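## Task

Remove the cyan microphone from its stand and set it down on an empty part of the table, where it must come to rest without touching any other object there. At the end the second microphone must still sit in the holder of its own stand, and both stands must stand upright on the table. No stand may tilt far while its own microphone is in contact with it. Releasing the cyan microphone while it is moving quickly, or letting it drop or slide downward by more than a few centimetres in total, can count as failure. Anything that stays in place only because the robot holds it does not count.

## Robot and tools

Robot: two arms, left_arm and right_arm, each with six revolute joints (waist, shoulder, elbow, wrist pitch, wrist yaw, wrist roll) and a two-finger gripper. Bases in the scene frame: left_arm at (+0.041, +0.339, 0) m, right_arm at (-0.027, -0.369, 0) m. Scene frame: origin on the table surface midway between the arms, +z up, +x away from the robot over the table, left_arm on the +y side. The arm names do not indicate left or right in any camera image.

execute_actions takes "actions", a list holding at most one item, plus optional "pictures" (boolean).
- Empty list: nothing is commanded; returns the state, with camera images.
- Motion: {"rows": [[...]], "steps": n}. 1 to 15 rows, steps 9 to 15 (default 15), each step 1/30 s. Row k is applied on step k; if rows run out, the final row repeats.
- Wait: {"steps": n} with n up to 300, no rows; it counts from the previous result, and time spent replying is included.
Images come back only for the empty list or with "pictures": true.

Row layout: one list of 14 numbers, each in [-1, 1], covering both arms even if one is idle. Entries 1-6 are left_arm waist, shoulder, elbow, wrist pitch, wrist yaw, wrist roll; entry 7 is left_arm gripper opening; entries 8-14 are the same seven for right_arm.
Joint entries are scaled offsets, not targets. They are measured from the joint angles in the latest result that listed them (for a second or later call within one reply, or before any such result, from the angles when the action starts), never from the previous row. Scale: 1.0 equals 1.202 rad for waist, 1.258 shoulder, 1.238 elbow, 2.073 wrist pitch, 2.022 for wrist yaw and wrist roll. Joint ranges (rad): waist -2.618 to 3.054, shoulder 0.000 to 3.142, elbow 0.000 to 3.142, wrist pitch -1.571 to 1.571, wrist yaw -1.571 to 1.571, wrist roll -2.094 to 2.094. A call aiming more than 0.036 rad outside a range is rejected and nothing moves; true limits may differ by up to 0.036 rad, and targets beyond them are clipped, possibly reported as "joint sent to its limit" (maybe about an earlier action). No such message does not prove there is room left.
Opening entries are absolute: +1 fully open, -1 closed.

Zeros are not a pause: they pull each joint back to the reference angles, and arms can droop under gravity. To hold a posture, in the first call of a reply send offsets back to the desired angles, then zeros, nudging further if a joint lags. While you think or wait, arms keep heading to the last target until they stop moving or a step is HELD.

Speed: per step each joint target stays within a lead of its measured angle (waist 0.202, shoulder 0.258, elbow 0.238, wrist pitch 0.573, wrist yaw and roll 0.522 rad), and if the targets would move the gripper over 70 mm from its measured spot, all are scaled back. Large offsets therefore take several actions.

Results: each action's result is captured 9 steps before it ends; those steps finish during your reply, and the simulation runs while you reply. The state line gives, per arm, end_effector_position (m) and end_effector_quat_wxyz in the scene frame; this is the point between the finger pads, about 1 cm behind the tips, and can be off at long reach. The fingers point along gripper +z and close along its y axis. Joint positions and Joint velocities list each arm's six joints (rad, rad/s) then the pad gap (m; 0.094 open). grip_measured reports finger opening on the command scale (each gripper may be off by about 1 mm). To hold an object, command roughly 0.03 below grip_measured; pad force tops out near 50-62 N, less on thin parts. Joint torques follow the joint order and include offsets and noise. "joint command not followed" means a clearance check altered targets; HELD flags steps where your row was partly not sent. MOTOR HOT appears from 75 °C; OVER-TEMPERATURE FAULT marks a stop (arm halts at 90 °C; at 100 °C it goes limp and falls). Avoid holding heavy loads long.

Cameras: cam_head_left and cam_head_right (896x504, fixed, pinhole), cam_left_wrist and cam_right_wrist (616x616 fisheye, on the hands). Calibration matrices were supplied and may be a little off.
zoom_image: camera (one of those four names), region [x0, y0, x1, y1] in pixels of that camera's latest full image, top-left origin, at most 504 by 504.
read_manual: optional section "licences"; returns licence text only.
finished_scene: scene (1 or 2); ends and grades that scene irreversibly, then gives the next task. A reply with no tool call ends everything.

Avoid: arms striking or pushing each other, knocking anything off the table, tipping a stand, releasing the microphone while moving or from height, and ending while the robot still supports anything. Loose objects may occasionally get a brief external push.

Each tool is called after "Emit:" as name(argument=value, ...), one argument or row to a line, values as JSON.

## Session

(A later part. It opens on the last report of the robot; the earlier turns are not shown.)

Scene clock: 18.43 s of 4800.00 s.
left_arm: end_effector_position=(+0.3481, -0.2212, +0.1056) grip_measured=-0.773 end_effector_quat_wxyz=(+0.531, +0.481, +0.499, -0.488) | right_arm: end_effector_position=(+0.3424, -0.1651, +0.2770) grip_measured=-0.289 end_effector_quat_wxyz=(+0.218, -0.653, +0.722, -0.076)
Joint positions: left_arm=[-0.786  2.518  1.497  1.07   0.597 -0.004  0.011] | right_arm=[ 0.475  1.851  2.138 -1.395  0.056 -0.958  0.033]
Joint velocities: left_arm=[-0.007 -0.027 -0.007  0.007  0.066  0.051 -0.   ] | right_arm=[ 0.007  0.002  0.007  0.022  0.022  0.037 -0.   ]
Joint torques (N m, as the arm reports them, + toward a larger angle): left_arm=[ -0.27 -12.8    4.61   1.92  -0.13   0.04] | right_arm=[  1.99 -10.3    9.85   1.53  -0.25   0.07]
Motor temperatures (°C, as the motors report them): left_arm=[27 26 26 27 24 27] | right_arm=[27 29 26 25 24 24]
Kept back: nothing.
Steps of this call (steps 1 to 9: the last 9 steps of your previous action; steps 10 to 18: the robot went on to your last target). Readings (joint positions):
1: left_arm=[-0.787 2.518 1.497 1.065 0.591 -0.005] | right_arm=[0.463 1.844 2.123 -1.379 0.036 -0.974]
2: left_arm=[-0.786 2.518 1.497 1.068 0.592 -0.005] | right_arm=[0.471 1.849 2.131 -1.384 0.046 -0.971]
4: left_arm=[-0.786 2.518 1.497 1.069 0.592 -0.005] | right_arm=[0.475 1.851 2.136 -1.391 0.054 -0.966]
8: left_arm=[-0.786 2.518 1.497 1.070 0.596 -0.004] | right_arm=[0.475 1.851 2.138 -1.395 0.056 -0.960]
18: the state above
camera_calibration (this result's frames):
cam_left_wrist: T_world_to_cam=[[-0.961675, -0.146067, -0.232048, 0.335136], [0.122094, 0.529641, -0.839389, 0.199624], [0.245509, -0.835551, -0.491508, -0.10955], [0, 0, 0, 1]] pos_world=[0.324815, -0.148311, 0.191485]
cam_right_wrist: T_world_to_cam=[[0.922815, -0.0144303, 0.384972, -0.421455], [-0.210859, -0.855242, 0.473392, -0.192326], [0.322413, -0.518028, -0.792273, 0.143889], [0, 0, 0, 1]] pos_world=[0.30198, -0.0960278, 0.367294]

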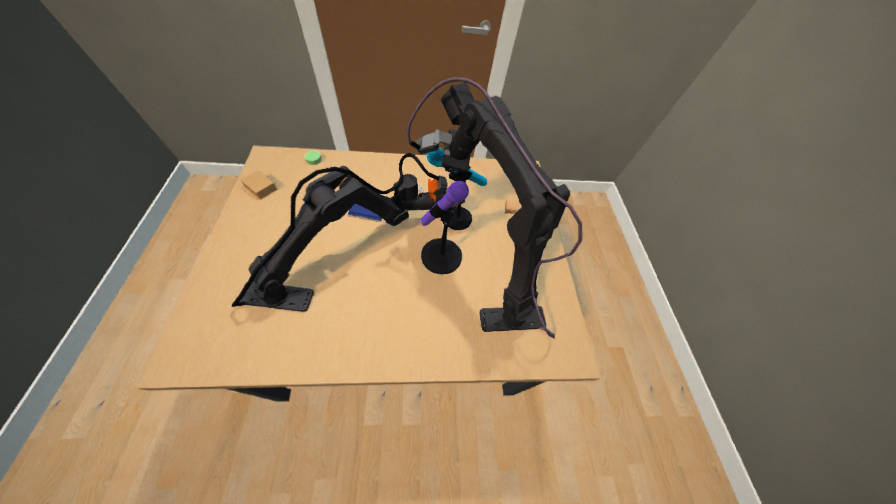

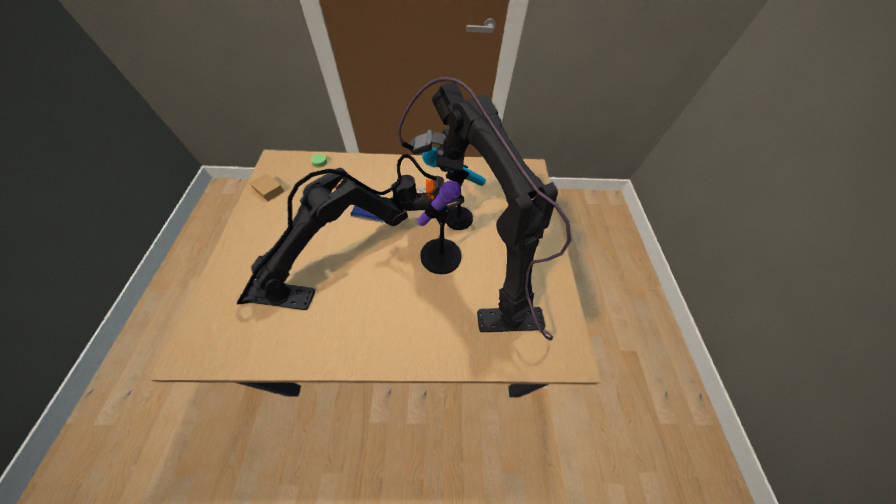

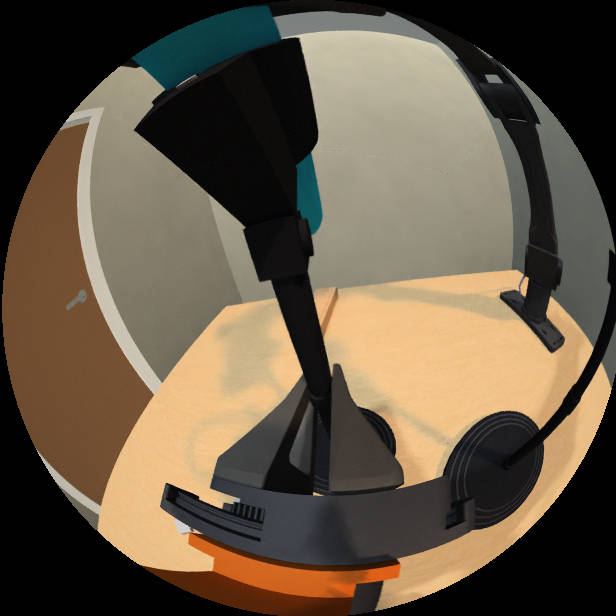

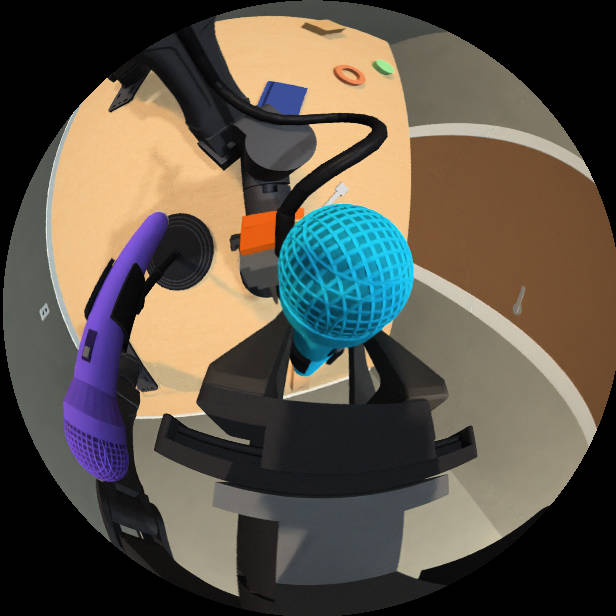

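Emit:
execute_actions(
  actions=[
    {"rows":[[-0.01,0.04,-0.02,-0.07,0,0,-0.85,0.01,-0.025,0.04,0.03,-0.01,0,-0.4],[-0.015,0.06,-0.03,-0.11,0,0,-0.85,0.01,-0.035,0.05,0.04,-0.02,0,-0.4],[-0.02,0.08,-0.04,-0.15,0,0,-0.85,0.015,-0.045,0.06,0.06,-0.03,0,-0.4],[-0.02,0.08,-0.04,-0.15,0,0,-0.85,0.02,-0.06,0.07,0.08,-0.04,0,-0.4]]},
  ],
)

Emit:
execute_actions(
  actions=[
    {"steps":18},
  ],
  pictures=true,
)

Scene clock: 19.17 s of 4800.00 s.
left_arm: end_effector_position=(+0.3483, -0.2212, +0.1014) grip_measured=-0.773 end_effector_quat_wxyz=(+0.527, +0.481, +0.503, -0.487) | right_arm: end_effector_position=(+0.3426, -0.1605, +0.2824) grip_measured=-0.289 end_effector_quat_wxyz=(+0.230, -0.653, +0.719, -0.067)
Joint positions: left_arm=[-0.786  2.522  1.497  1.061  0.596 -0.003  0.011] | right_arm=[ 0.475  1.851  2.152 -1.39   0.034 -0.957  0.033]
Joint velocities: left_arm=[ 0.002  0.037 -0.017 -0.066 -0.037  0.037 -0.   ] | right_arm=[-0.012 -0.037  0.115  0.022 -0.183  0.066 -0.   ]
Joint torques (N m, as the arm reports them, + toward a larger angle): left_arm=[-1.14 -9.5   2.63  0.04  0.03  0.  ] | right_arm=[  2.16 -13.31  10.65   2.5   -0.42  -0.05]
Motor temperatures (°C, as the motors report them): left_arm=[27 27 26 28 24 27] | right_arm=[27 29 27 25 24 24]
Steps of this call (steps 1 to 15: the robot went on to your last target; step 16: nothing new was sent; steps 17 to 22: the first 6 steps of this action). Readings (joint positions):
17: left_arm=[-0.786 2.521 1.497 1.065 0.599 -0.003] | right_arm=[0.475 1.851 2.138 -1.396 0.056 -0.958]
18: left_arm=[-0.786 2.522 1.497 1.063 0.599 -0.003] | right_arm=[0.475 1.851 2.138 -1.396 0.056 -0.958]
20: left_arm=[-0.786 2.522 1.497 1.062 0.599 -0.003] | right_arm=[0.475 1.851 2.144 -1.394 0.049 -0.958]
22: the state above

Scene clock: 19.77 s of 4800.00 s.
left_arm: end_effector_position=(+0.3488, -0.2212, +0.1012) grip_measured=-0.773 end_effector_quat_wxyz=(+0.527, +0.481, +0.504, -0.486) | right_arm: end_effector_position=(+0.3421, -0.1571, +0.2865) grip_measured=-0.289 end_effector_quat_wxyz=(+0.239, -0.652, +0.717, -0.060)
Joint positions: left_arm=[-0.786  2.522  1.497  1.06   0.593 -0.003  0.011] | right_arm=[ 0.475  1.846  2.158 -1.384  0.016 -0.953  0.033]
Joint velocities: left_arm=[ 0.007 -0.002 -0.007  0.037 -0.022 -0.037 -0.   ] | right_arm=[ 0.012 -0.017 -0.007  0.007 -0.066 -0.007  0.001]
Joint torques (N m, as the arm reports them, + toward a larger angle): left_arm=[-1.13 -9.41  2.57  0.01 -0.01  0.01] | right_arm=[  2.14 -13.17  10.81   2.52  -0.53  -0.07]
Motor temperatures (°C, as the motors report them): left_arm=[27 27 26 27 24 27] | right_arm=[27 29 27 26 24 24]
Kept back: nothing.
Steps of this call (steps 1 to 9: the last 9 steps of your previous action; steps 10 to 18: the robot went on to your last target). Readings (joint positions):
1: left_arm=[-0.786 2.522 1.497 1.061 0.595 -0.003] | right_arm=[0.475 1.849 2.155 -1.389 0.029 -0.956]
2: left_arm=[-0.786 2.522 1.497 1.060 0.594 -0.003] | right_arm=[0.475 1.848 2.156 -1.387 0.025 -0.955]
4: left_arm=[-0.786 2.522 1.497 1.060 0.593 -0.003] | right_arm=[0.475 1.847 2.157 -1.385 0.018 -0.954]
8: left_arm=[-0.786 2.522 1.497 1.060 0.593 -0.003] | right_arm=[0.475 1.846 2.158 -1.384 0.016 -0.953]
18: the state above
camera_calibration (this result's frames):
cam_left_wrist: T_world_to_cam=[[-0.962924, -0.147344, -0.225979, 0.334327], [0.113433, 0.538875, -0.834714, 0.200431], [0.244765, -0.829399, -0.502182, -0.10916], [0, 0, 0, 1]] pos_world=[0.325915, -0.149284, 0.188035]
cam_right_wrist: T_world_to_cam=[[0.918273, -0.0216832, 0.395353, -0.427235], [-0.204578, -0.880876, 0.426855, -0.182925], [0.339002, -0.47285, -0.813321, 0.163111], [0, 0, 0, 1]] pos_world=[0.299601, -0.0932712, 0.379653]

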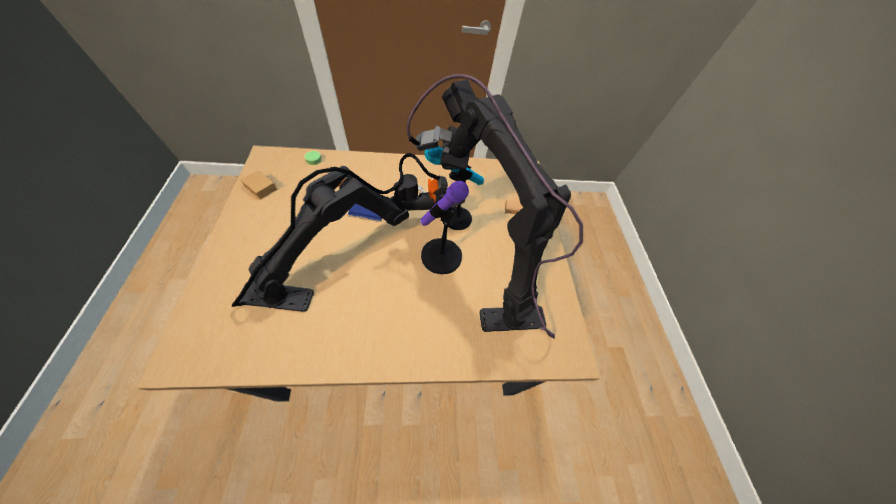

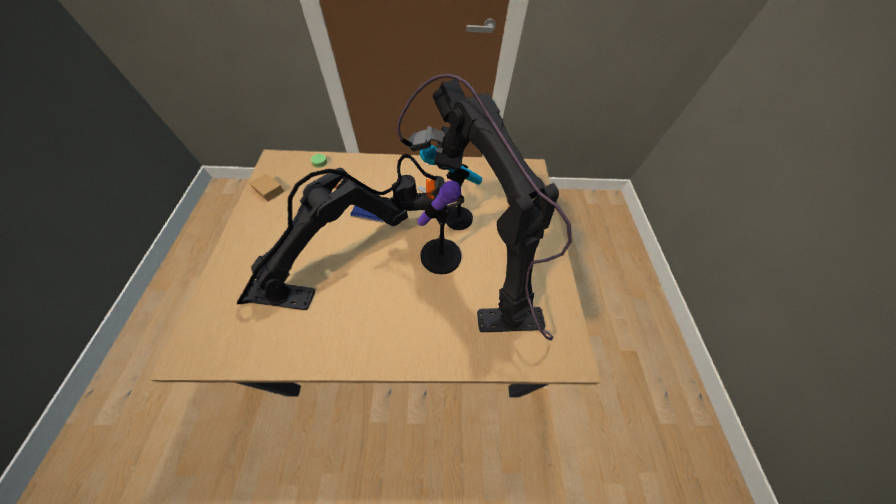

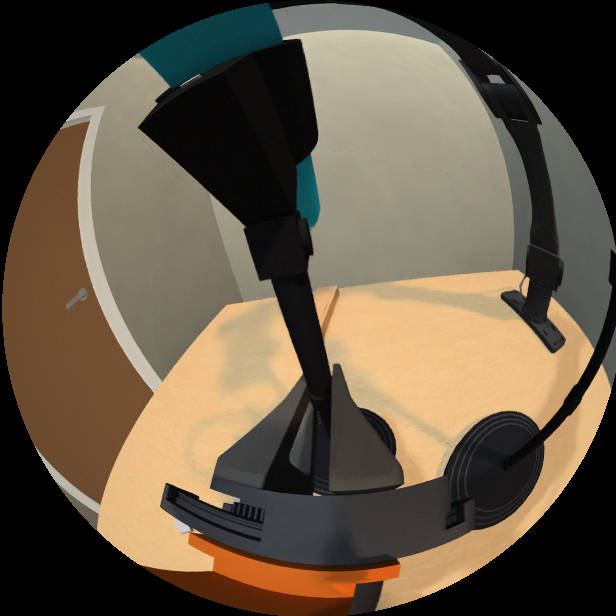

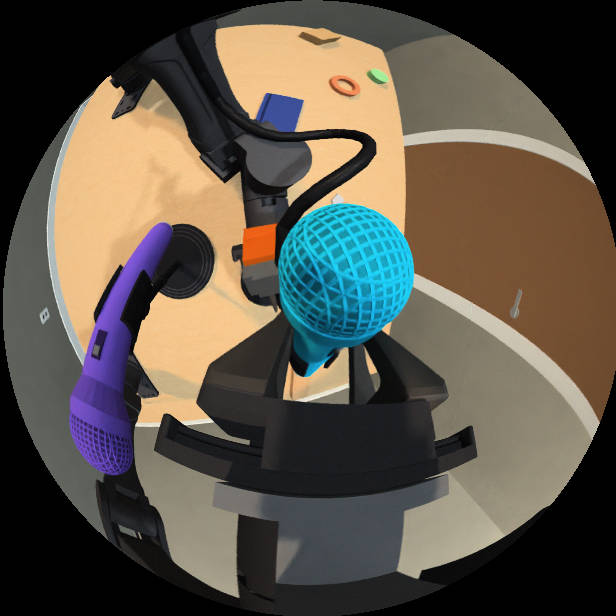

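Sliding now. Continue with more waist.

Emit:
execute_actions(
  actions=[
    {"rows":[[-0.02,0.08,-0.04,-0.15,0,0,-0.85,0.08,-0.04,0.06,0.07,0,0.025,-0.4]]},
  ],
)

Emit:
execute_actions(
  actions=[
    {"rows":[[-0.02,0.08,-0.04,-0.15,0,0,-0.85,0.08,-0.035,0.055,0.06,0,0.02,-0.4]]},
  ],
)

Emit:
execute_actions(
  actions=[
    {"steps":15},
  ],
  pictures=true,
)

Scene clock: 21.67 s of 4800.00 s.
left_arm: end_effector_position=(+0.3481, -0.2213, +0.1012) grip_measured=-0.773 end_effector_quat_wxyz=(+0.527, +0.483, +0.502, -0.486) | right_arm: end_effector_position=(+0.3359, -0.1392, +0.2962) grip_measured=-0.289 end_effector_quat_wxyz=(+0.255, -0.652, +0.710, -0.073)
Joint positions: left_arm=[-0.786  2.522  1.497  1.06   0.597  0.001  0.011] | right_arm=[ 0.539  1.844  2.178 -1.371  0.064 -0.914  0.033]
Joint velocities: left_arm=[-0.012 -0.007 -0.022 -0.066 -0.007  0.022  0.   ] | right_arm=[ 0.125 -0.071  0.071  0.081  0.007  0.168  0.001]
Joint torques (N m, as the arm reports them, + toward a larger angle): left_arm=[-1.05 -9.44  2.7   0.04 -0.07 -0.06] | right_arm=[  2.21 -11.41   9.34   2.31  -0.7   -0.12]
Motor temperatures (°C, as the motors report them): left_arm=[27 27 26 27 24 27] | right_arm=[27 30 27 27 24 24]
Steps of this call (steps 1 to 15: the robot went on to your last target; steps 16 to 51: nothing new was sent; steps 52 to 57: the first 6 steps of this action). Readings (joint positions):
52: left_arm=[-0.786 2.522 1.497 1.060 0.593 -0.003] | right_arm=[0.482 1.846 2.158 -1.384 0.023 -0.945]
53: left_arm=[-0.786 2.522 1.497 1.060 0.594 -0.003] | right_arm=[0.494 1.846 2.159 -1.382 0.035 -0.937]
55: left_arm=[-0.786 2.522 1.497 1.060 0.597 -0.001] | right_arm=[0.522 1.846 2.169 -1.377 0.057 -0.926]
57: the state above

Scene clock: 22.17 s of 4800.00 s.
left_arm: end_effector_position=(+0.3469, -0.2213, +0.1012) grip_measured=-0.773 end_effector_quat_wxyz=(+0.528, +0.487, +0.498, -0.485) | right_arm: end_effector_position=(+0.3283, -0.1232, +0.3057) grip_measured=-0.289 end_effector_quat_wxyz=(+0.270, -0.649, +0.706, -0.087)
Joint positions: left_arm=[-0.786  2.522  1.497  1.06   0.604  0.012  0.011] | right_arm=[ 0.602  1.842  2.199 -1.364  0.12  -0.869  0.033]
Joint velocities: left_arm=[-0.012 -0.002  0.027 -0.051 -0.007  0.022 -0.   ] | right_arm=[ 0.139  0.002  0.066  0.007  0.125  0.007 -0.001]
Joint torques (N m, as the arm reports them, + toward a larger angle): left_arm=[-1.14 -9.41  2.61  0.   -0.08 -0.08] | right_arm=[  2.42 -11.24   8.9    2.23  -0.82  -0.09]
Motor temperatures (°C, as the motors report them): left_arm=[27 27 26 27 24 27] | right_arm=[27 30 27 27 24 24]
Steps of this call (steps 1 to 9: the last 9 steps of your previous action; steps 10 to 15: the first 6 steps of this action, its rows measured from where the robot was after step 9). Readings (joint positions):
9: left_arm=[-0.786 2.522 1.497 1.060 0.597 0.003] | right_arm=[0.542 1.842 2.181 -1.369 0.067 -0.901]
10: left_arm=[-0.786 2.522 1.497 1.060 0.597 0.004] | right_arm=[0.548 1.842 2.182 -1.369 0.077 -0.894]
11: left_arm=[-0.786 2.522 1.497 1.060 0.598 0.004] | right_arm=[0.559 1.842 2.184 -1.369 0.089 -0.887]
13: left_arm=[-0.786 2.522 1.497 1.060 0.602 0.008] | right_arm=[0.586 1.842 2.192 -1.367 0.109 -0.877]
15: the state above

Scene clock: 22.67 s of 4800.00 s.
left_arm: end_effector_position=(+0.3469, -0.2213, +0.1012) grip_measured=-0.773 end_effector_quat_wxyz=(+0.529, +0.488, +0.498, -0.485) | right_arm: end_effector_position=(+0.3291, -0.1229, +0.3069) grip_measured=-0.289 end_effector_quat_wxyz=(+0.273, -0.643, +0.710, -0.088)
Joint positions: left_arm=[-0.786  2.522  1.497  1.06   0.604  0.013  0.011] | right_arm=[ 0.604  1.842  2.201 -1.361  0.126 -0.855  0.033]
Joint velocities: left_arm=[ 0.002 -0.002  0.002  0.022  0.007  0.037 -0.   ] | right_arm=[ 0.007 -0.007 -0.002 -0.007 -0.051  0.022  0.001]
Joint torques (N m, as the arm reports them, + toward a larger angle): left_arm=[-1.04 -9.36  2.7   0.01 -0.1  -0.04] | right_arm=[  2.93 -11.21   9.14   2.26  -0.71  -0.07]
Motor temperatures (°C, as the motors report them): left_arm=[27 27 26 27 24 27] | right_arm=[27 30 27 27 24 24]
Kept back: nothing.
Steps of this call (steps 1 to 9: the last 9 steps of your previous action; steps 10 to 15: the robot went on to your last target). Readings (joint positions):
1: left_arm=[-0.786 2.522 1.497 1.060 0.604 0.012] | right_arm=[0.604 1.842 2.200 -1.364 0.123 -0.865]
2: left_arm=[-0.786 2.522 1.497 1.060 0.604 0.013] | right_arm=[0.604 1.842 2.201 -1.363 0.124 -0.862]
4: left_arm=[-0.786 2.522 1.497 1.060 0.604 0.013] | right_arm=[0.604 1.842 2.201 -1.362 0.125 -0.858]
8: left_arm=[-0.786 2.522 1.497 1.060 0.604 0.013] | right_arm=[0.604 1.842 2.201 -1.361 0.126 -0.855]
15: the state above
camera_calibration (this result's frames):
cam_left_wrist: T_world_to_cam=[[-0.960419, -0.137329, -0.242357, 0.335495], [0.13301, 0.538358, -0.832153, 0.193579], [0.244753, -0.831452, -0.498783, -0.109558], [0, 0, 0, 1]] pos_world=[0.323283, -0.149234, 0.187752]
cam_right_wrist: T_world_to_cam=[[0.879011, -0.0344294, 0.475557, -0.435896], [-0.251702, -0.880599, 0.401488, -0.14078], [0.404951, -0.47261, -0.782722, 0.169234], [0, 0, 0, 1]] pos_world=[0.279192, -0.0589967, 0.396278]

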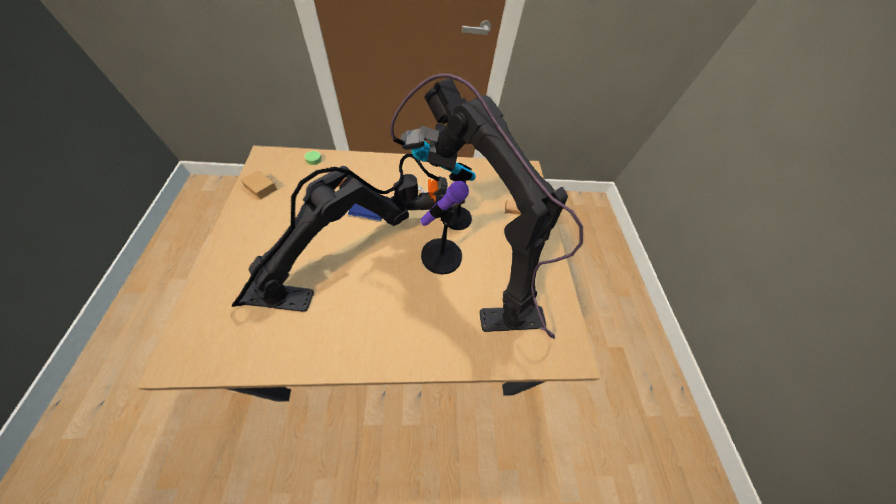

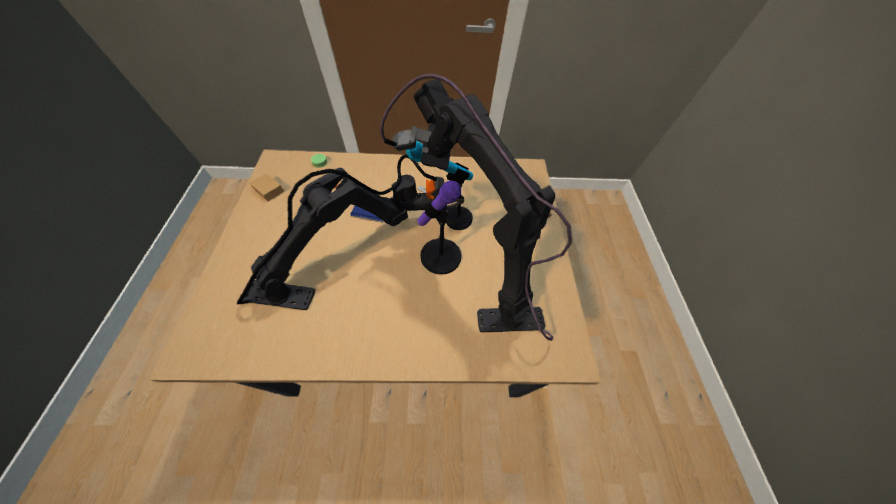

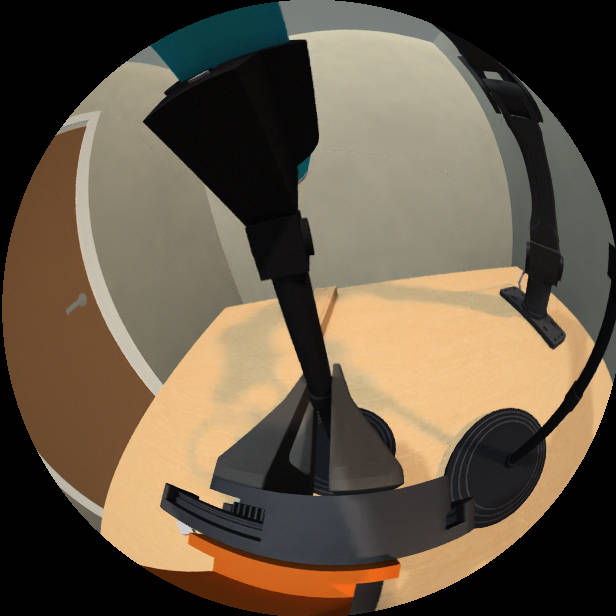

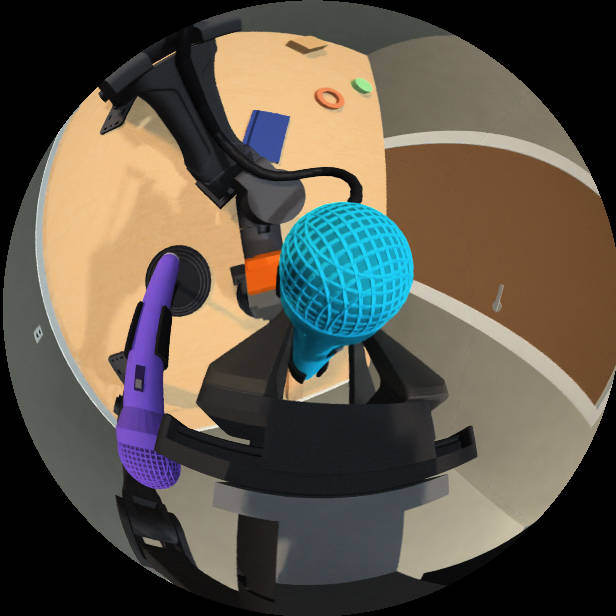

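Emit:
execute_actions(
  actions=[
    {"rows":[[-0.02,0.08,-0.04,-0.15,0,0,-0.85,0.07,-0.025,0.055,0.1,-0.01,0,-0.4]],"steps":12},
  ],
)

Emit:
execute_actions(
  actions=[
    {"rows":[[-0.02,0.08,-0.04,-0.15,0,0,-0.85,0.07,-0.025,0.055,0.09,-0.01,0,-0.4]],"steps":12},
  ],
)

Emit:
execute_actions(
  actions=[
    {"rows":[[-0.02,0.08,-0.04,-0.15,0,0,-0.85,0.06,-0.025,0.055,0.07,-0.01,0,-0.4]],"steps":12},
  ],
)

Emit:
execute_actions(
  actions=[
    {"steps":15},
  ],
  pictures=true,
)

Scene clock: 23.13 s of 4800.00 s.
left_arm: end_effector_position=(+0.3471, -0.2213, +0.1012) grip_measured=-0.773 end_effector_quat_wxyz=(+0.529, +0.488, +0.498, -0.484) | right_arm: end_effector_position=(+0.3288, -0.1150, +0.3124) grip_measured=-0.289 end_effector_quat_wxyz=(+0.285, -0.642, +0.705, -0.094)
Joint positions: left_arm=[-0.786  2.522  1.497  1.06   0.603  0.014  0.011] | right_arm=[ 0.627  1.842  2.208 -1.342  0.147 -0.844  0.033]
Joint velocities: left_arm=[-0.027  0.017 -0.012 -0.022  0.007  0.022  0.   ] | right_arm=[0.31  0.017 0.11  0.227 0.168 0.095 0.001]
Joint torques (N m, as the arm reports them, + toward a larger angle): left_arm=[-1.18 -9.32  2.7  -0.01 -0.01  0.04] | right_arm=[  3.52 -10.37   9.78   2.7   -0.73  -0.25]
Motor temperatures (°C, as the motors report them): left_arm=[27 27 26 27 24 27] | right_arm=[27 30 27 27 24 24]
Steps of this call (steps 1 to 11: the robot went on to your last target; steps 12 to 14: the first 3 steps of this action). Readings (joint positions):
12: left_arm=[-0.786 2.522 1.497 1.060 0.604 0.014] | right_arm=[0.609 1.842 2.203 -1.357 0.134 -0.852]
13: left_arm=[-0.786 2.522 1.497 1.060 0.604 0.014] | right_arm=[0.617 1.842 2.205 -1.350 0.142 -0.847]
14: the state above

Scene clock: 23.53 s of 4800.00 s.
left_arm: end_effector_position=(+0.3483, -0.2213, +0.1013) grip_measured=-0.773 end_effector_quat_wxyz=(+0.530, +0.485, +0.500, -0.484) | right_arm: end_effector_position=(+0.3231, -0.0956, +0.3242) grip_measured=-0.289 end_effector_quat_wxyz=(+0.311, -0.645, +0.691, -0.099)
Joint positions: left_arm=[-0.786  2.522  1.497  1.06   0.596  0.009  0.011] | right_arm=[ 0.681  1.842  2.227 -1.311  0.176 -0.829  0.033]
Joint velocities: left_arm=[-0.017 -0.012  0.007  0.051 -0.022 -0.022 -0.   ] | right_arm=[ 0.349  0.002  0.11   0.139  0.212 -0.022  0.   ]
Joint torques (N m, as the arm reports them, + toward a larger angle): left_arm=[-1.16 -9.45  2.71  0.01 -0.04  0.05] | right_arm=[  3.4  -10.46   9.62   2.8   -0.66  -0.1 ]
Motor temperatures (°C, as the motors report them): left_arm=[27 27 26 27 24 27] | right_arm=[27 30 27 28 24 24]
Steps of this call (steps 1 to 9: the last 9 steps of your previous action; steps 10 to 12: the first 3 steps of this action, its rows measured from where the robot was after step 9). Readings (joint positions):
9: left_arm=[-0.786 2.522 1.497 1.060 0.597 0.011] | right_arm=[0.657 1.842 2.219 -1.318 0.157 -0.838]
10: left_arm=[-0.786 2.522 1.497 1.060 0.596 0.010] | right_arm=[0.662 1.842 2.222 -1.317 0.163 -0.834]
11: left_arm=[-0.786 2.522 1.497 1.060 0.596 0.010] | right_arm=[0.670 1.842 2.224 -1.315 0.171 -0.830]
12: the state above

Scene clock: 23.93 s of 4800.00 s.
left_arm: end_effector_position=(+0.3506, -0.2211, +0.1006) grip_measured=-0.773 end_effector_quat_wxyz=(+0.528, +0.478, +0.508, -0.484) | right_arm: end_effector_position=(+0.3145, -0.0736, +0.3403) grip_measured=-0.289 end_effector_quat_wxyz=(-0.343, +0.652, -0.669, +0.098)
Joint positions: left_arm=[-0.786  2.522  1.497  1.057  0.584 -0.005  0.011] | right_arm=[ 0.737  1.842  2.257 -1.278  0.195 -0.828  0.033]
Joint velocities: left_arm=[-0.037  0.002  0.007 -0.022 -0.212 -0.095 -0.001] | right_arm=[0.403 0.032 0.203 0.183 0.007 0.051 0.001]
Joint torques (N m, as the arm reports them, + toward a larger angle): left_arm=[-1.05 -9.42  2.65  0.14  0.22  0.16] | right_arm=[  2.42 -10.29   8.74   2.39  -0.26  -0.08]
Motor temperatures (°C, as the motors report them): left_arm=[27 27 26 27 24 27] | right_arm=[27 30 28 28 24 24]
Steps of this call (steps 1 to 9: the last 9 steps of your previous action; steps 10 to 12: the first 3 steps of this action, its rows measured from where the robot was after step 9). Readings (joint positions):
9: left_arm=[-0.786 2.522 1.497 1.060 0.590 -0.001] | right_arm=[0.716 1.842 2.244 -1.283 0.184 -0.829]
10: left_arm=[-0.786 2.522 1.497 1.060 0.589 -0.002] | right_arm=[0.720 1.842 2.247 -1.284 0.189 -0.829]
11: left_arm=[-0.786 2.522 1.497 1.059 0.587 -0.004] | right_arm=[0.727 1.842 2.251 -1.282 0.194 -0.828]
12: the state above

Scene clock: 24.43 s of 4800.00 s.
left_arm: end_effector_position=(+0.3504, -0.2228, +0.0998) grip_measured=-0.773 end_effector_quat_wxyz=(+0.530, +0.475, +0.512, -0.481) | right_arm: end_effector_position=(+0.3069, -0.0406, +0.3650) grip_measured=-0.289 end_effector_quat_wxyz=(-0.401, +0.653, -0.638, +0.075)
Joint positions: left_arm=[-0.792  2.522  1.497  1.053  0.565 -0.003  0.011] | right_arm=[ 0.789  1.84   2.279 -1.184  0.169 -0.828  0.033]
Joint velocities: left_arm=[-0.012  0.007 -0.017 -0.007  0.022  0.022 -0.   ] | right_arm=[ 0.002  0.002  0.002 -0.007 -0.007  0.007 -0.   ]
Joint torques (N m, as the arm reports them, + toward a larger angle): left_arm=[-0.76 -9.39  2.68  0.07  0.08  0.02] | right_arm=[ -0.16 -10.18   8.05   1.98   0.01  -0.02]
Motor temperatures (°C, as the motors report them): left_arm=[27 27 26 27 24 27] | right_arm=[27 30 28 28 24 24]
Kept back: nothing.
Steps of this call (steps 1 to 9: the last 9 steps of your previous action; steps 10 to 15: the robot went on to your last target). Readings (joint positions):
1: left_arm=[-0.787 2.522 1.497 1.055 0.581 -0.006] | right_arm=[0.751 1.842 2.264 -1.265 0.192 -0.828]
2: left_arm=[-0.790 2.522 1.497 1.055 0.577 -0.005] | right_arm=[0.764 1.842 2.271 -1.247 0.187 -0.828]
4: left_arm=[-0.792 2.522 1.497 1.054 0.568 -0.003] | right_arm=[0.783 1.842 2.278 -1.215 0.177 -0.828]
8: left_arm=[-0.792 2.522 1.497 1.053 0.565 -0.003] | right_arm=[0.789 1.840 2.279 -1.189 0.169 -0.828]
15: the state above
camera_calibration (this result's frames):
cam_left_wrist: T_world_to_cam=[[-0.960538, -0.167512, -0.222051, 0.32962], [0.0973724, 0.545295, -0.83257, 0.206737], [0.260549, -0.821336, -0.507465, -0.114756], [0, 0, 0, 1]] pos_world=[0.326381, -0.151771, 0.18708]
cam_right_wrist: T_world_to_cam=[[0.76846, -0.0148195, 0.639726, -0.466375], [-0.186946, -0.961315, 0.202297, -0.0476252], [0.61198, -0.275052, -0.741503, 0.192016], [0, 0, 0, 1]] pos_world=[0.231977, 0.00012011, 0.450367]

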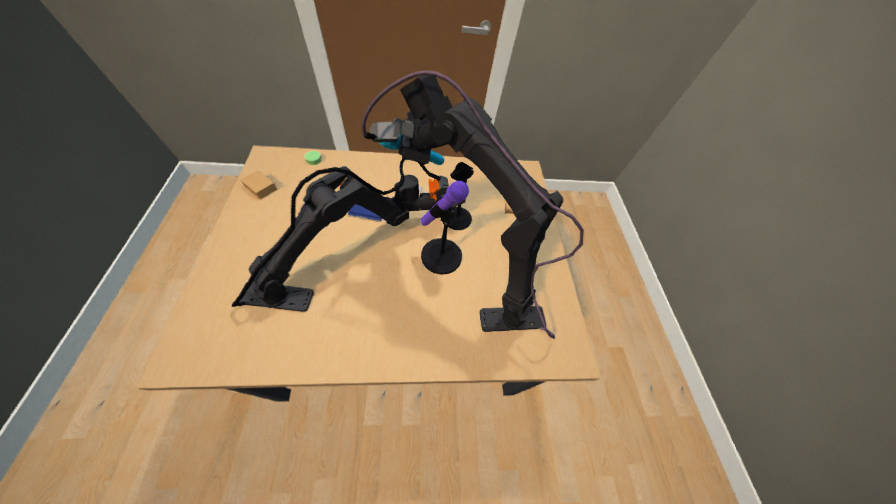

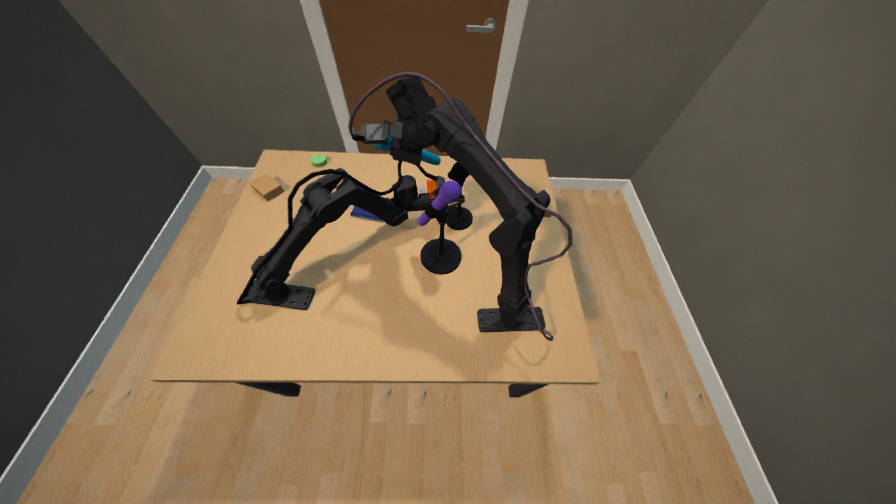

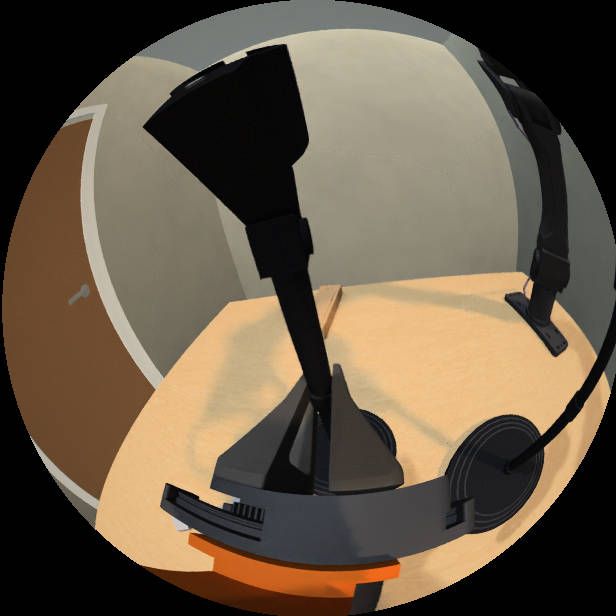

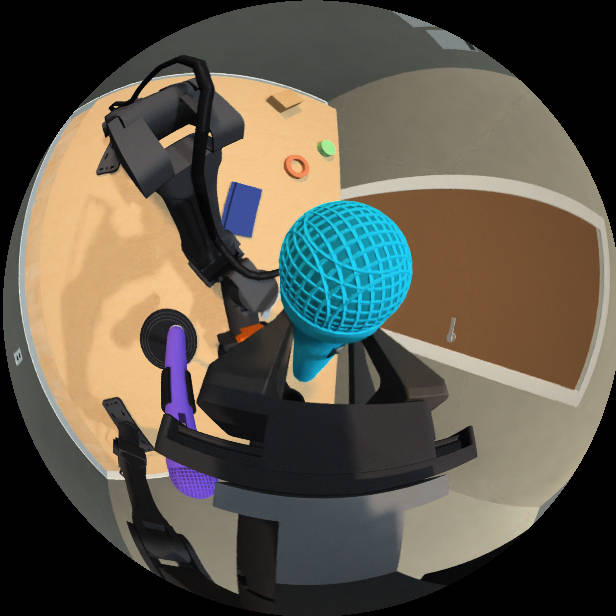

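Emit:
execute_actions(
  actions=[
    {"rows":[[0,0,0,0,0,0,-0.85,0,-0.05,0.02,0.02,0,0,-0.4],[0,0,0,0,0,0,-0.85,0,-0.1,0.02,0.02,0,0,-0.4],[0,0,0,0,0,0,-0.85,0,-0.16,0.02,0.02,0,0,-0.4],[0,0,0,0,0,0,0.5,0,-0.16,0.02,0.02,0,0,-0.4]],"steps":12},
  ],
)

Emit:
execute_actions(
  actions=[
    {"rows":[[0.05,-0.07,-0.15,0.045,0.02,0,0.5,0.1,-0.02,0.02,0.02,0,0,-0.4],[0.05,-0.07,-0.15,0.045,0.02,0,0.5,0.2,-0.02,0.02,0.02,0,0,-0.4],[0.1,-0.14,-0.3,0.09,0.045,0,0.5,0.55,-0.02,0.02,0.02,-0.084,0,-0.4]]},
  ],
)

Emit:
execute_actions(
  actions=[
    {"steps":16},
  ],
)

Emit:
execute_actions(
  actions=[
    {"rows":[[0.4,-0.15,0,0,0,0,0.5,0,0.1,-0.5,-0.09,0,0.41,-0.4]]},
  ],
)

Emit:
execute_actions(
  actions=[
    {"steps":22},
  ],
)

Scene clock: 25.40 s of 4800.00 s.
left_arm: end_effector_position=(+0.3506, -0.2227, +0.1035) grip_measured=-0.773 end_effector_quat_wxyz=(+0.535, +0.474, +0.507, -0.481) | right_arm: end_effector_position=(+0.3033, -0.0446, +0.3738) grip_measured=-0.289 end_effector_quat_wxyz=(-0.409, +0.650, -0.636, +0.075)
Joint positions: left_arm=[-0.792  2.521  1.498  1.065  0.564 -0.003  0.011] | right_arm=[ 0.789  1.819  2.279 -1.186  0.169 -0.828  0.033]
Joint velocities: left_arm=[ 0.007 -0.002  0.012  0.007 -0.007  0.007 -0.   ] | right_arm=[-0.017 -0.398 -0.007 -0.051  0.007  0.022 -0.   ]
Joint torques (N m, as the arm reports them, + toward a larger angle): left_arm=[  0.02 -14.43   4.7    2.11  -0.05   0.02] | right_arm=[  0.06 -14.46   6.77   1.91   0.08   0.  ]
Motor temperatures (°C, as the motors report them): left_arm=[27 27 26 27 24 27] | right_arm=[27 30 28 28 24 24]
Steps of this call (steps 1 to 15: the robot went on to your last target; steps 16 to 26: nothing new was sent; steps 27 to 29: the first 3 steps of this action). Readings (joint positions):
27: left_arm=[-0.792 2.521 1.498 1.061 0.564 -0.003] | right_arm=[0.789 1.838 2.279 -1.183 0.169 -0.828]
28: left_arm=[-0.792 2.521 1.498 1.065 0.564 -0.003] | right_arm=[0.789 1.830 2.279 -1.183 0.169 -0.828]
29: the state above

Scene clock: 25.90 s of 4800.00 s.
left_arm: end_effector_position=(+0.3475, -0.1497, +0.0842) grip_measured=+0.497 end_effector_quat_wxyz=(+0.513, +0.471, +0.542, -0.470) | right_arm: end_effector_position=(+0.1679, -0.0150, +0.4623) grip_measured=-0.289 end_effector_quat_wxyz=(-0.509, +0.694, -0.508, -0.025)
Joint positions: left_arm=[-0.703  2.378  1.165  1.174  0.625 -0.003  0.07 ] | right_arm=[ 1.065  1.618  2.29  -1.176  0.112 -0.828  0.033]
Joint velocities: left_arm=[ 0.647 -0.232 -0.75   0.418  0.183  0.007 -0.001] | right_arm=[ 1.722  0.085  0.002  0.007 -0.579 -0.007  0.   ]
Joint torques (N m, as the arm reports them, + toward a larger angle): left_arm=[ -0.79 -14.48   4.78   2.39  -0.04   0.03] | right_arm=[ 0.66 -6.61  6.33  2.03 -0.23 -0.02]
Motor temperatures (°C, as the motors report them): left_arm=[27 27 26 27 24 27] | right_arm=[27 30 28 28 24 24]
Steps of this call (steps 1 to 9: the last 9 steps of your previous action; steps 10 to 15: the first 6 steps of this action, its rows measured from where the robot was after step 9). Readings (joint positions):
9: left_arm=[-0.792 2.521 1.498 1.063 0.564 -0.003] | right_arm=[0.789 1.628 2.288 -1.180 0.169 -0.828]
10: left_arm=[-0.789 2.509 1.469 1.073 0.564 -0.003] | right_arm=[0.802 1.620 2.290 -1.178 0.178 -0.828]
11: left_arm=[-0.782 2.483 1.413 1.090 0.573 -0.003] | right_arm=[0.838 1.615 2.290 -1.177 0.194 -0.828]
13: left_arm=[-0.750 2.418 1.265 1.136 0.601 -0.003] | right_arm=[0.944 1.614 2.290 -1.176 0.155 -0.828]
15: the state above

Scene clock: 26.43 s of 4800.00 s.
left_arm: end_effector_position=(+0.3593, -0.1344, +0.0902) grip_measured=+0.497 end_effector_quat_wxyz=(+0.532, +0.464, +0.533, -0.466) | right_arm: end_effector_position=(-0.0045, +0.0372, +0.4591) grip_measured=-0.289 end_effector_quat_wxyz=(-0.475, +0.795, -0.335, -0.172)
Joint positions: left_arm=[-0.664  2.375  1.14   1.234  0.645 -0.003  0.07 ] | right_arm=[ 1.46   1.625  2.29  -1.176 -0.007 -0.828  0.033]
Joint velocities: left_arm=[ 0.012 -0.007 -0.012  0.007 -0.022 -0.007 -0.   ] | right_arm=[-0.007 -0.012 -0.012  0.037 -0.022  0.037  0.001]
Joint torques (N m, as the arm reports them, + toward a larger angle): left_arm=[ -0.52 -15.29   3.     2.39   0.05   0.03] | right_arm=[-0.88 -7.05  6.48  2.09  0.04 -0.01]
Motor temperatures (°C, as the motors report them): left_arm=[27 27 26 27 24 27] | right_arm=[27 30 28 28 24 24]
Kept back: nothing.
Steps of this call (steps 1 to 9: the last 9 steps of your previous action; steps 10 to 16: the robot went on to your last target). Readings (joint positions):
1: left_arm=[-0.683 2.375 1.148 1.186 0.629 -0.003] | right_arm=[1.127 1.620 2.290 -1.176 0.096 -0.828]
2: left_arm=[-0.667 2.375 1.142 1.194 0.630 -0.003] | right_arm=[1.191 1.622 2.290 -1.176 0.081 -0.828]
4: left_arm=[-0.652 2.375 1.140 1.204 0.630 -0.003] | right_arm=[1.323 1.624 2.290 -1.176 0.059 -0.828]
8: left_arm=[-0.659 2.375 1.140 1.224 0.637 -0.003] | right_arm=[1.470 1.625 2.290 -1.176 -0.002 -0.828]
16: the state above

Scene clock: 26.63 s of 4800.00 s.
left_arm: end_effector_position=(+0.4178, -0.0888, +0.1345) grip_measured=+0.497 end_effector_quat_wxyz=(+0.585, +0.430, +0.535, -0.432) | right_arm: end_effector_position=(-0.0040, +0.0453, +0.3701) grip_measured=-0.289 end_effector_quat_wxyz=(-0.344, +0.790, -0.473, -0.183)
Joint positions: left_arm=[-0.531  2.286  1.139  1.219  0.654 -0.003  0.07 ] | right_arm=[ 1.46   1.658  2.112 -1.225 -0.007 -0.549  0.033]
Joint velocities: left_arm=[ 1.009 -0.545 -0.012 -0.022 -0.007  0.007  0.001] | right_arm=[ 0.002  0.413 -1.204 -0.359 -0.081  1.502  0.001]
Joint torques (N m, as the arm reports them, + toward a larger angle): left_arm=[  1.94 -14.12   4.33   2.29  -0.09   0.02] | right_arm=[-0.01 -4.91  4.04  1.31 -0.03  0.03]
Motor temperatures (°C, as the motors report them): left_arm=[27 28 26 27 24 27] | right_arm=[27 30 28 28 24 24]
Steps of this call (steps 1 to 6: the first 6 steps of this action). Readings (joint positions):
1: left_arm=[-0.657 2.367 1.140 1.229 0.648 -0.003] | right_arm=[1.460 1.626 2.274 -1.175 -0.007 -0.792]
2: left_arm=[-0.644 2.357 1.139 1.221 0.653 -0.003] | right_arm=[1.460 1.624 2.251 -1.180 -0.007 -0.745]
4: left_arm=[-0.597 2.324 1.139 1.219 0.654 -0.003] | right_arm=[1.460 1.634 2.189 -1.201 -0.007 -0.651]
6: the state above

Scene clock: 27.37 s of 4800.00 s.
left_arm: end_effector_position=(+0.5404, +0.0680, +0.1768) grip_measured=+0.497 end_effector_quat_wxyz=(+0.681, +0.331, +0.573, -0.314) | right_arm: end_effector_position=(-0.0083, -0.0258, +0.1591) grip_measured=-0.290 end_effector_quat_wxyz=(+0.029, -0.689, +0.723, +0.032)
Joint positions: left_arm=[-0.183  2.211  1.139  1.228  0.64  -0.003  0.07 ] | right_arm=[ 1.46   1.77   1.646 -1.361 -0.007 -0.012  0.033]
Joint velocities: left_arm=[-0.012 -0.022 -0.007 -0.007 -0.007  0.007 -0.   ] | right_arm=[ 0.012 -0.007 -0.012 -0.007  0.037  0.051  0.001]
Joint torques (N m, as the arm reports them, + toward a larger angle): left_arm=[ -0.18 -14.2    4.56   2.24  -0.04   0.01] | right_arm=[-0.04 -9.17  7.66  0.38 -0.01  0.02]
Motor temperatures (°C, as the motors report them): left_arm=[27 28 26 27 24 27] | right_arm=[27 30 28 28 24 24]
Kept back: nothing.
Steps of this call (steps 1 to 9: the last 9 steps of your previous action; steps 10 to 22: the robot went on to your last target). Readings (joint positions):
1: left_arm=[-0.494 2.268 1.139 1.220 0.654 -0.003] | right_arm=[1.460 1.672 2.068 -1.235 -0.007 -0.493]
2: left_arm=[-0.454 2.253 1.139 1.222 0.654 -0.003] | right_arm=[1.460 1.687 2.020 -1.243 -0.007 -0.435]
4: left_arm=[-0.367 2.231 1.139 1.226 0.654 -0.003] | right_arm=[1.460 1.718 1.909 -1.256 -0.007 -0.329]
8: left_arm=[-0.192 2.213 1.139 1.228 0.646 -0.003] | right_arm=[1.460 1.779 1.690 -1.310 -0.007 -0.149]
22: the state above

Emit:
execute_actions(
  actions=[
    {"rows":[[0,0,0,0,0,0,0.5,-0.05,0.225,-0.03,0.005,0,0,-0.4]]},
  ],
)

Emit:
execute_actions(
  actions=[
    {"steps":18},
  ],
  pictures=true,
)

Scene clock: 28.07 s of 4800.00 s.
left_arm: end_effector_position=(+0.5404, +0.0680, +0.1768) grip_measured=+0.497 end_effector_quat_wxyz=(+0.681, +0.331, +0.573, -0.314) | right_arm: end_effector_position=(+0.0061, -0.0251, +0.0786) grip_measured=-0.290 end_effector_quat_wxyz=(-0.057, -0.670, +0.738, -0.046)
Joint positions: left_arm=[-0.183  2.211  1.139  1.228  0.64  -0.003  0.07 ] | right_arm=[ 1.418  2.009  1.637 -1.345 -0.008 -0.006  0.033]
Joint velocities: left_arm=[ 0.012 -0.002 -0.007  0.095 -0.066  0.051  0.   ] | right_arm=[-0.242  1.414 -0.305  0.3   -0.022 -0.007  0.001]
Joint torques (N m, as the arm reports them, + toward a larger angle): left_arm=[ -0.04 -12.     4.44   2.12  -0.07   0.04] | right_arm=[ -0.42 -12.47   4.59  -0.58   0.    -0.07]
Motor temperatures (°C, as the motors report them): left_arm=[27 28 26 27 24 27] | right_arm=[27 30 28 28 24 24]
Steps of this call (steps 1 to 15: the robot went on to your last target; steps 16 to 21: the first 6 steps of this action). Readings (joint positions):
16: left_arm=[-0.183 2.211 1.139 1.228 0.640 -0.003] | right_arm=[1.457 1.786 1.647 -1.365 -0.008 -0.006]
17: left_arm=[-0.183 2.211 1.139 1.228 0.640 -0.003] | right_arm=[1.452 1.810 1.647 -1.364 -0.008 -0.006]
19: left_arm=[-0.183 2.211 1.139 1.228 0.640 -0.003] | right_arm=[1.435 1.903 1.647 -1.363 -0.008 -0.006]
21: the state above

Scene clock: 28.67 s of 4800.00 s.
left_arm: end_effector_position=(+0.5404, +0.0680, +0.1768) grip_measured=+0.497 end_effector_quat_wxyz=(+0.681, +0.331, +0.573, -0.314) | right_arm: end_effector_position=(+0.0095, -0.0383, +0.0497) grip_measured=-0.290 end_effector_quat_wxyz=(-0.092, -0.662, +0.740, -0.076)
Joint positions: left_arm=[-0.183  2.211  1.139  1.228  0.64  -0.003  0.07 ] | right_arm=[ 1.404  2.07   1.593 -1.332 -0.008 -0.006  0.033]
Joint velocities: left_arm=[ 0.012  0.012 -0.007  0.022  0.007 -0.022  0.   ] | right_arm=[ 0.012  0.007 -0.017 -0.022  0.037 -0.037  0.001]
Joint torques (N m, as the arm reports them, + toward a larger angle): left_arm=[ -0.03 -12.09   4.48   2.12  -0.07   0.02] | right_arm=[ -0.33 -10.89   6.32  -0.45   0.    -0.07]
Motor temperatures (°C, as the motors report them): left_arm=[27 28 26 27 24 27] | right_arm=[27 30 28 28 24 24]
Kept back: nothing.
Steps of this call (steps 1 to 9: the last 9 steps of your previous action; steps 10 to 18: the robot went on to your last target). Readings (joint positions):
1: left_arm=[-0.183 2.211 1.139 1.228 0.640 -0.003] | right_arm=[1.411 2.053 1.625 -1.335 -0.008 -0.006]
2: left_arm=[-0.183 2.211 1.139 1.228 0.640 -0.003] | right_arm=[1.407 2.086 1.613 -1.330 -0.008 -0.006]
4: left_arm=[-0.183 2.211 1.139 1.228 0.640 -0.003] | right_arm=[1.404 2.116 1.595 -1.330 -0.008 -0.006]
8: left_arm=[-0.183 2.211 1.139 1.228 0.640 -0.003] | right_arm=[1.404 2.095 1.593 -1.332 -0.008 -0.006]
18: the state above
camera_calibration (this result's frames):
cam_left_wrist: T_world_to_cam=[[-0.710163, -0.642631, -0.287566, 0.486546], [-0.0896466, 0.487667, -0.868415, 0.205156], [0.698307, -0.590937, -0.403933, -0.156842], [0, 0, 0, 1]] pos_world=[0.473443, 0.119938, 0.254721]
cam_right_wrist: T_world_to_cam=[[0.997468, -0.00561673, -0.0708922, -0.00258611], [0.0547373, -0.575761, 0.815784, -0.0553001], [-0.045399, -0.817599, -0.573996, 0.117979], [0, 0, 0, 1]] pos_world=[0.0109627, 0.064605, 0.112649]

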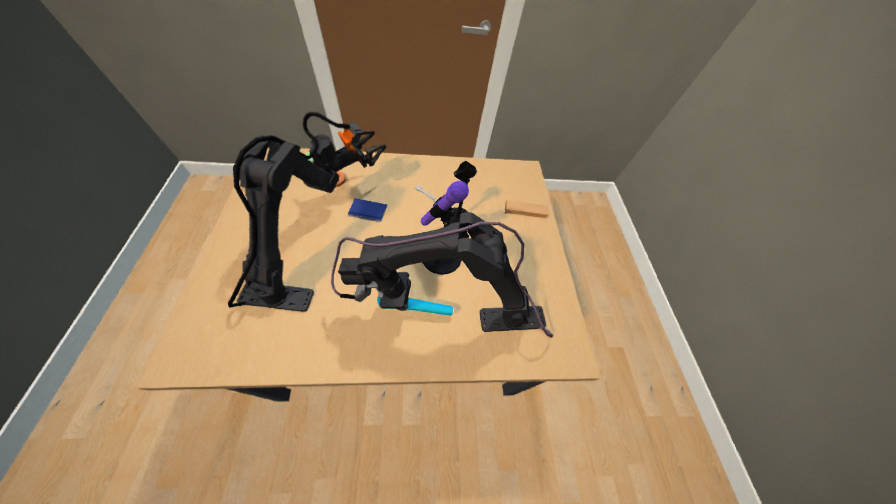

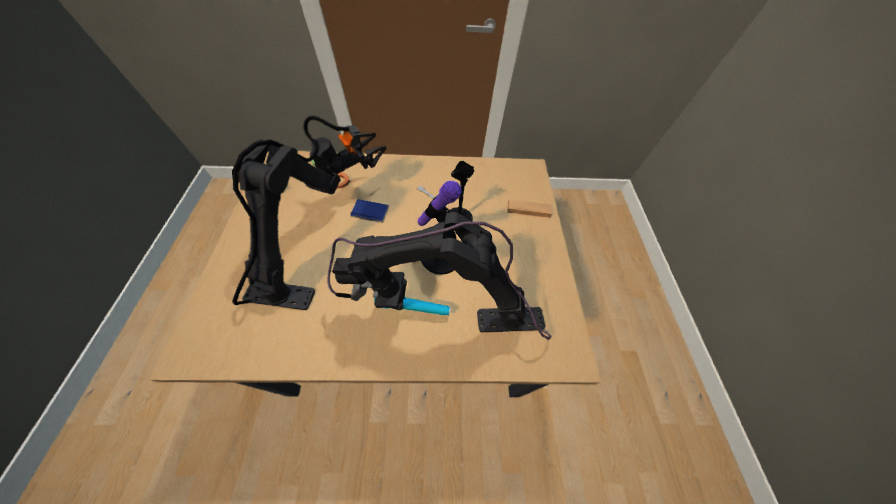

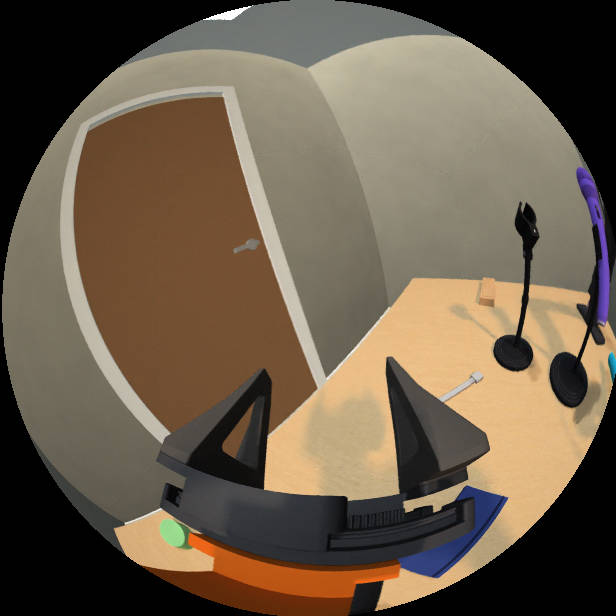

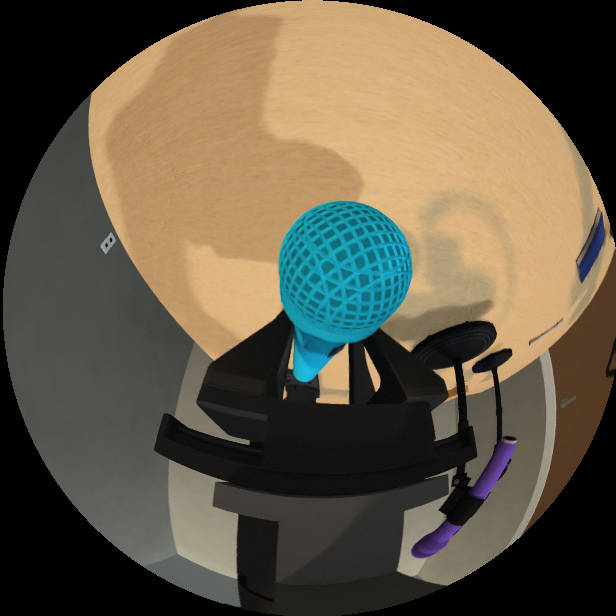

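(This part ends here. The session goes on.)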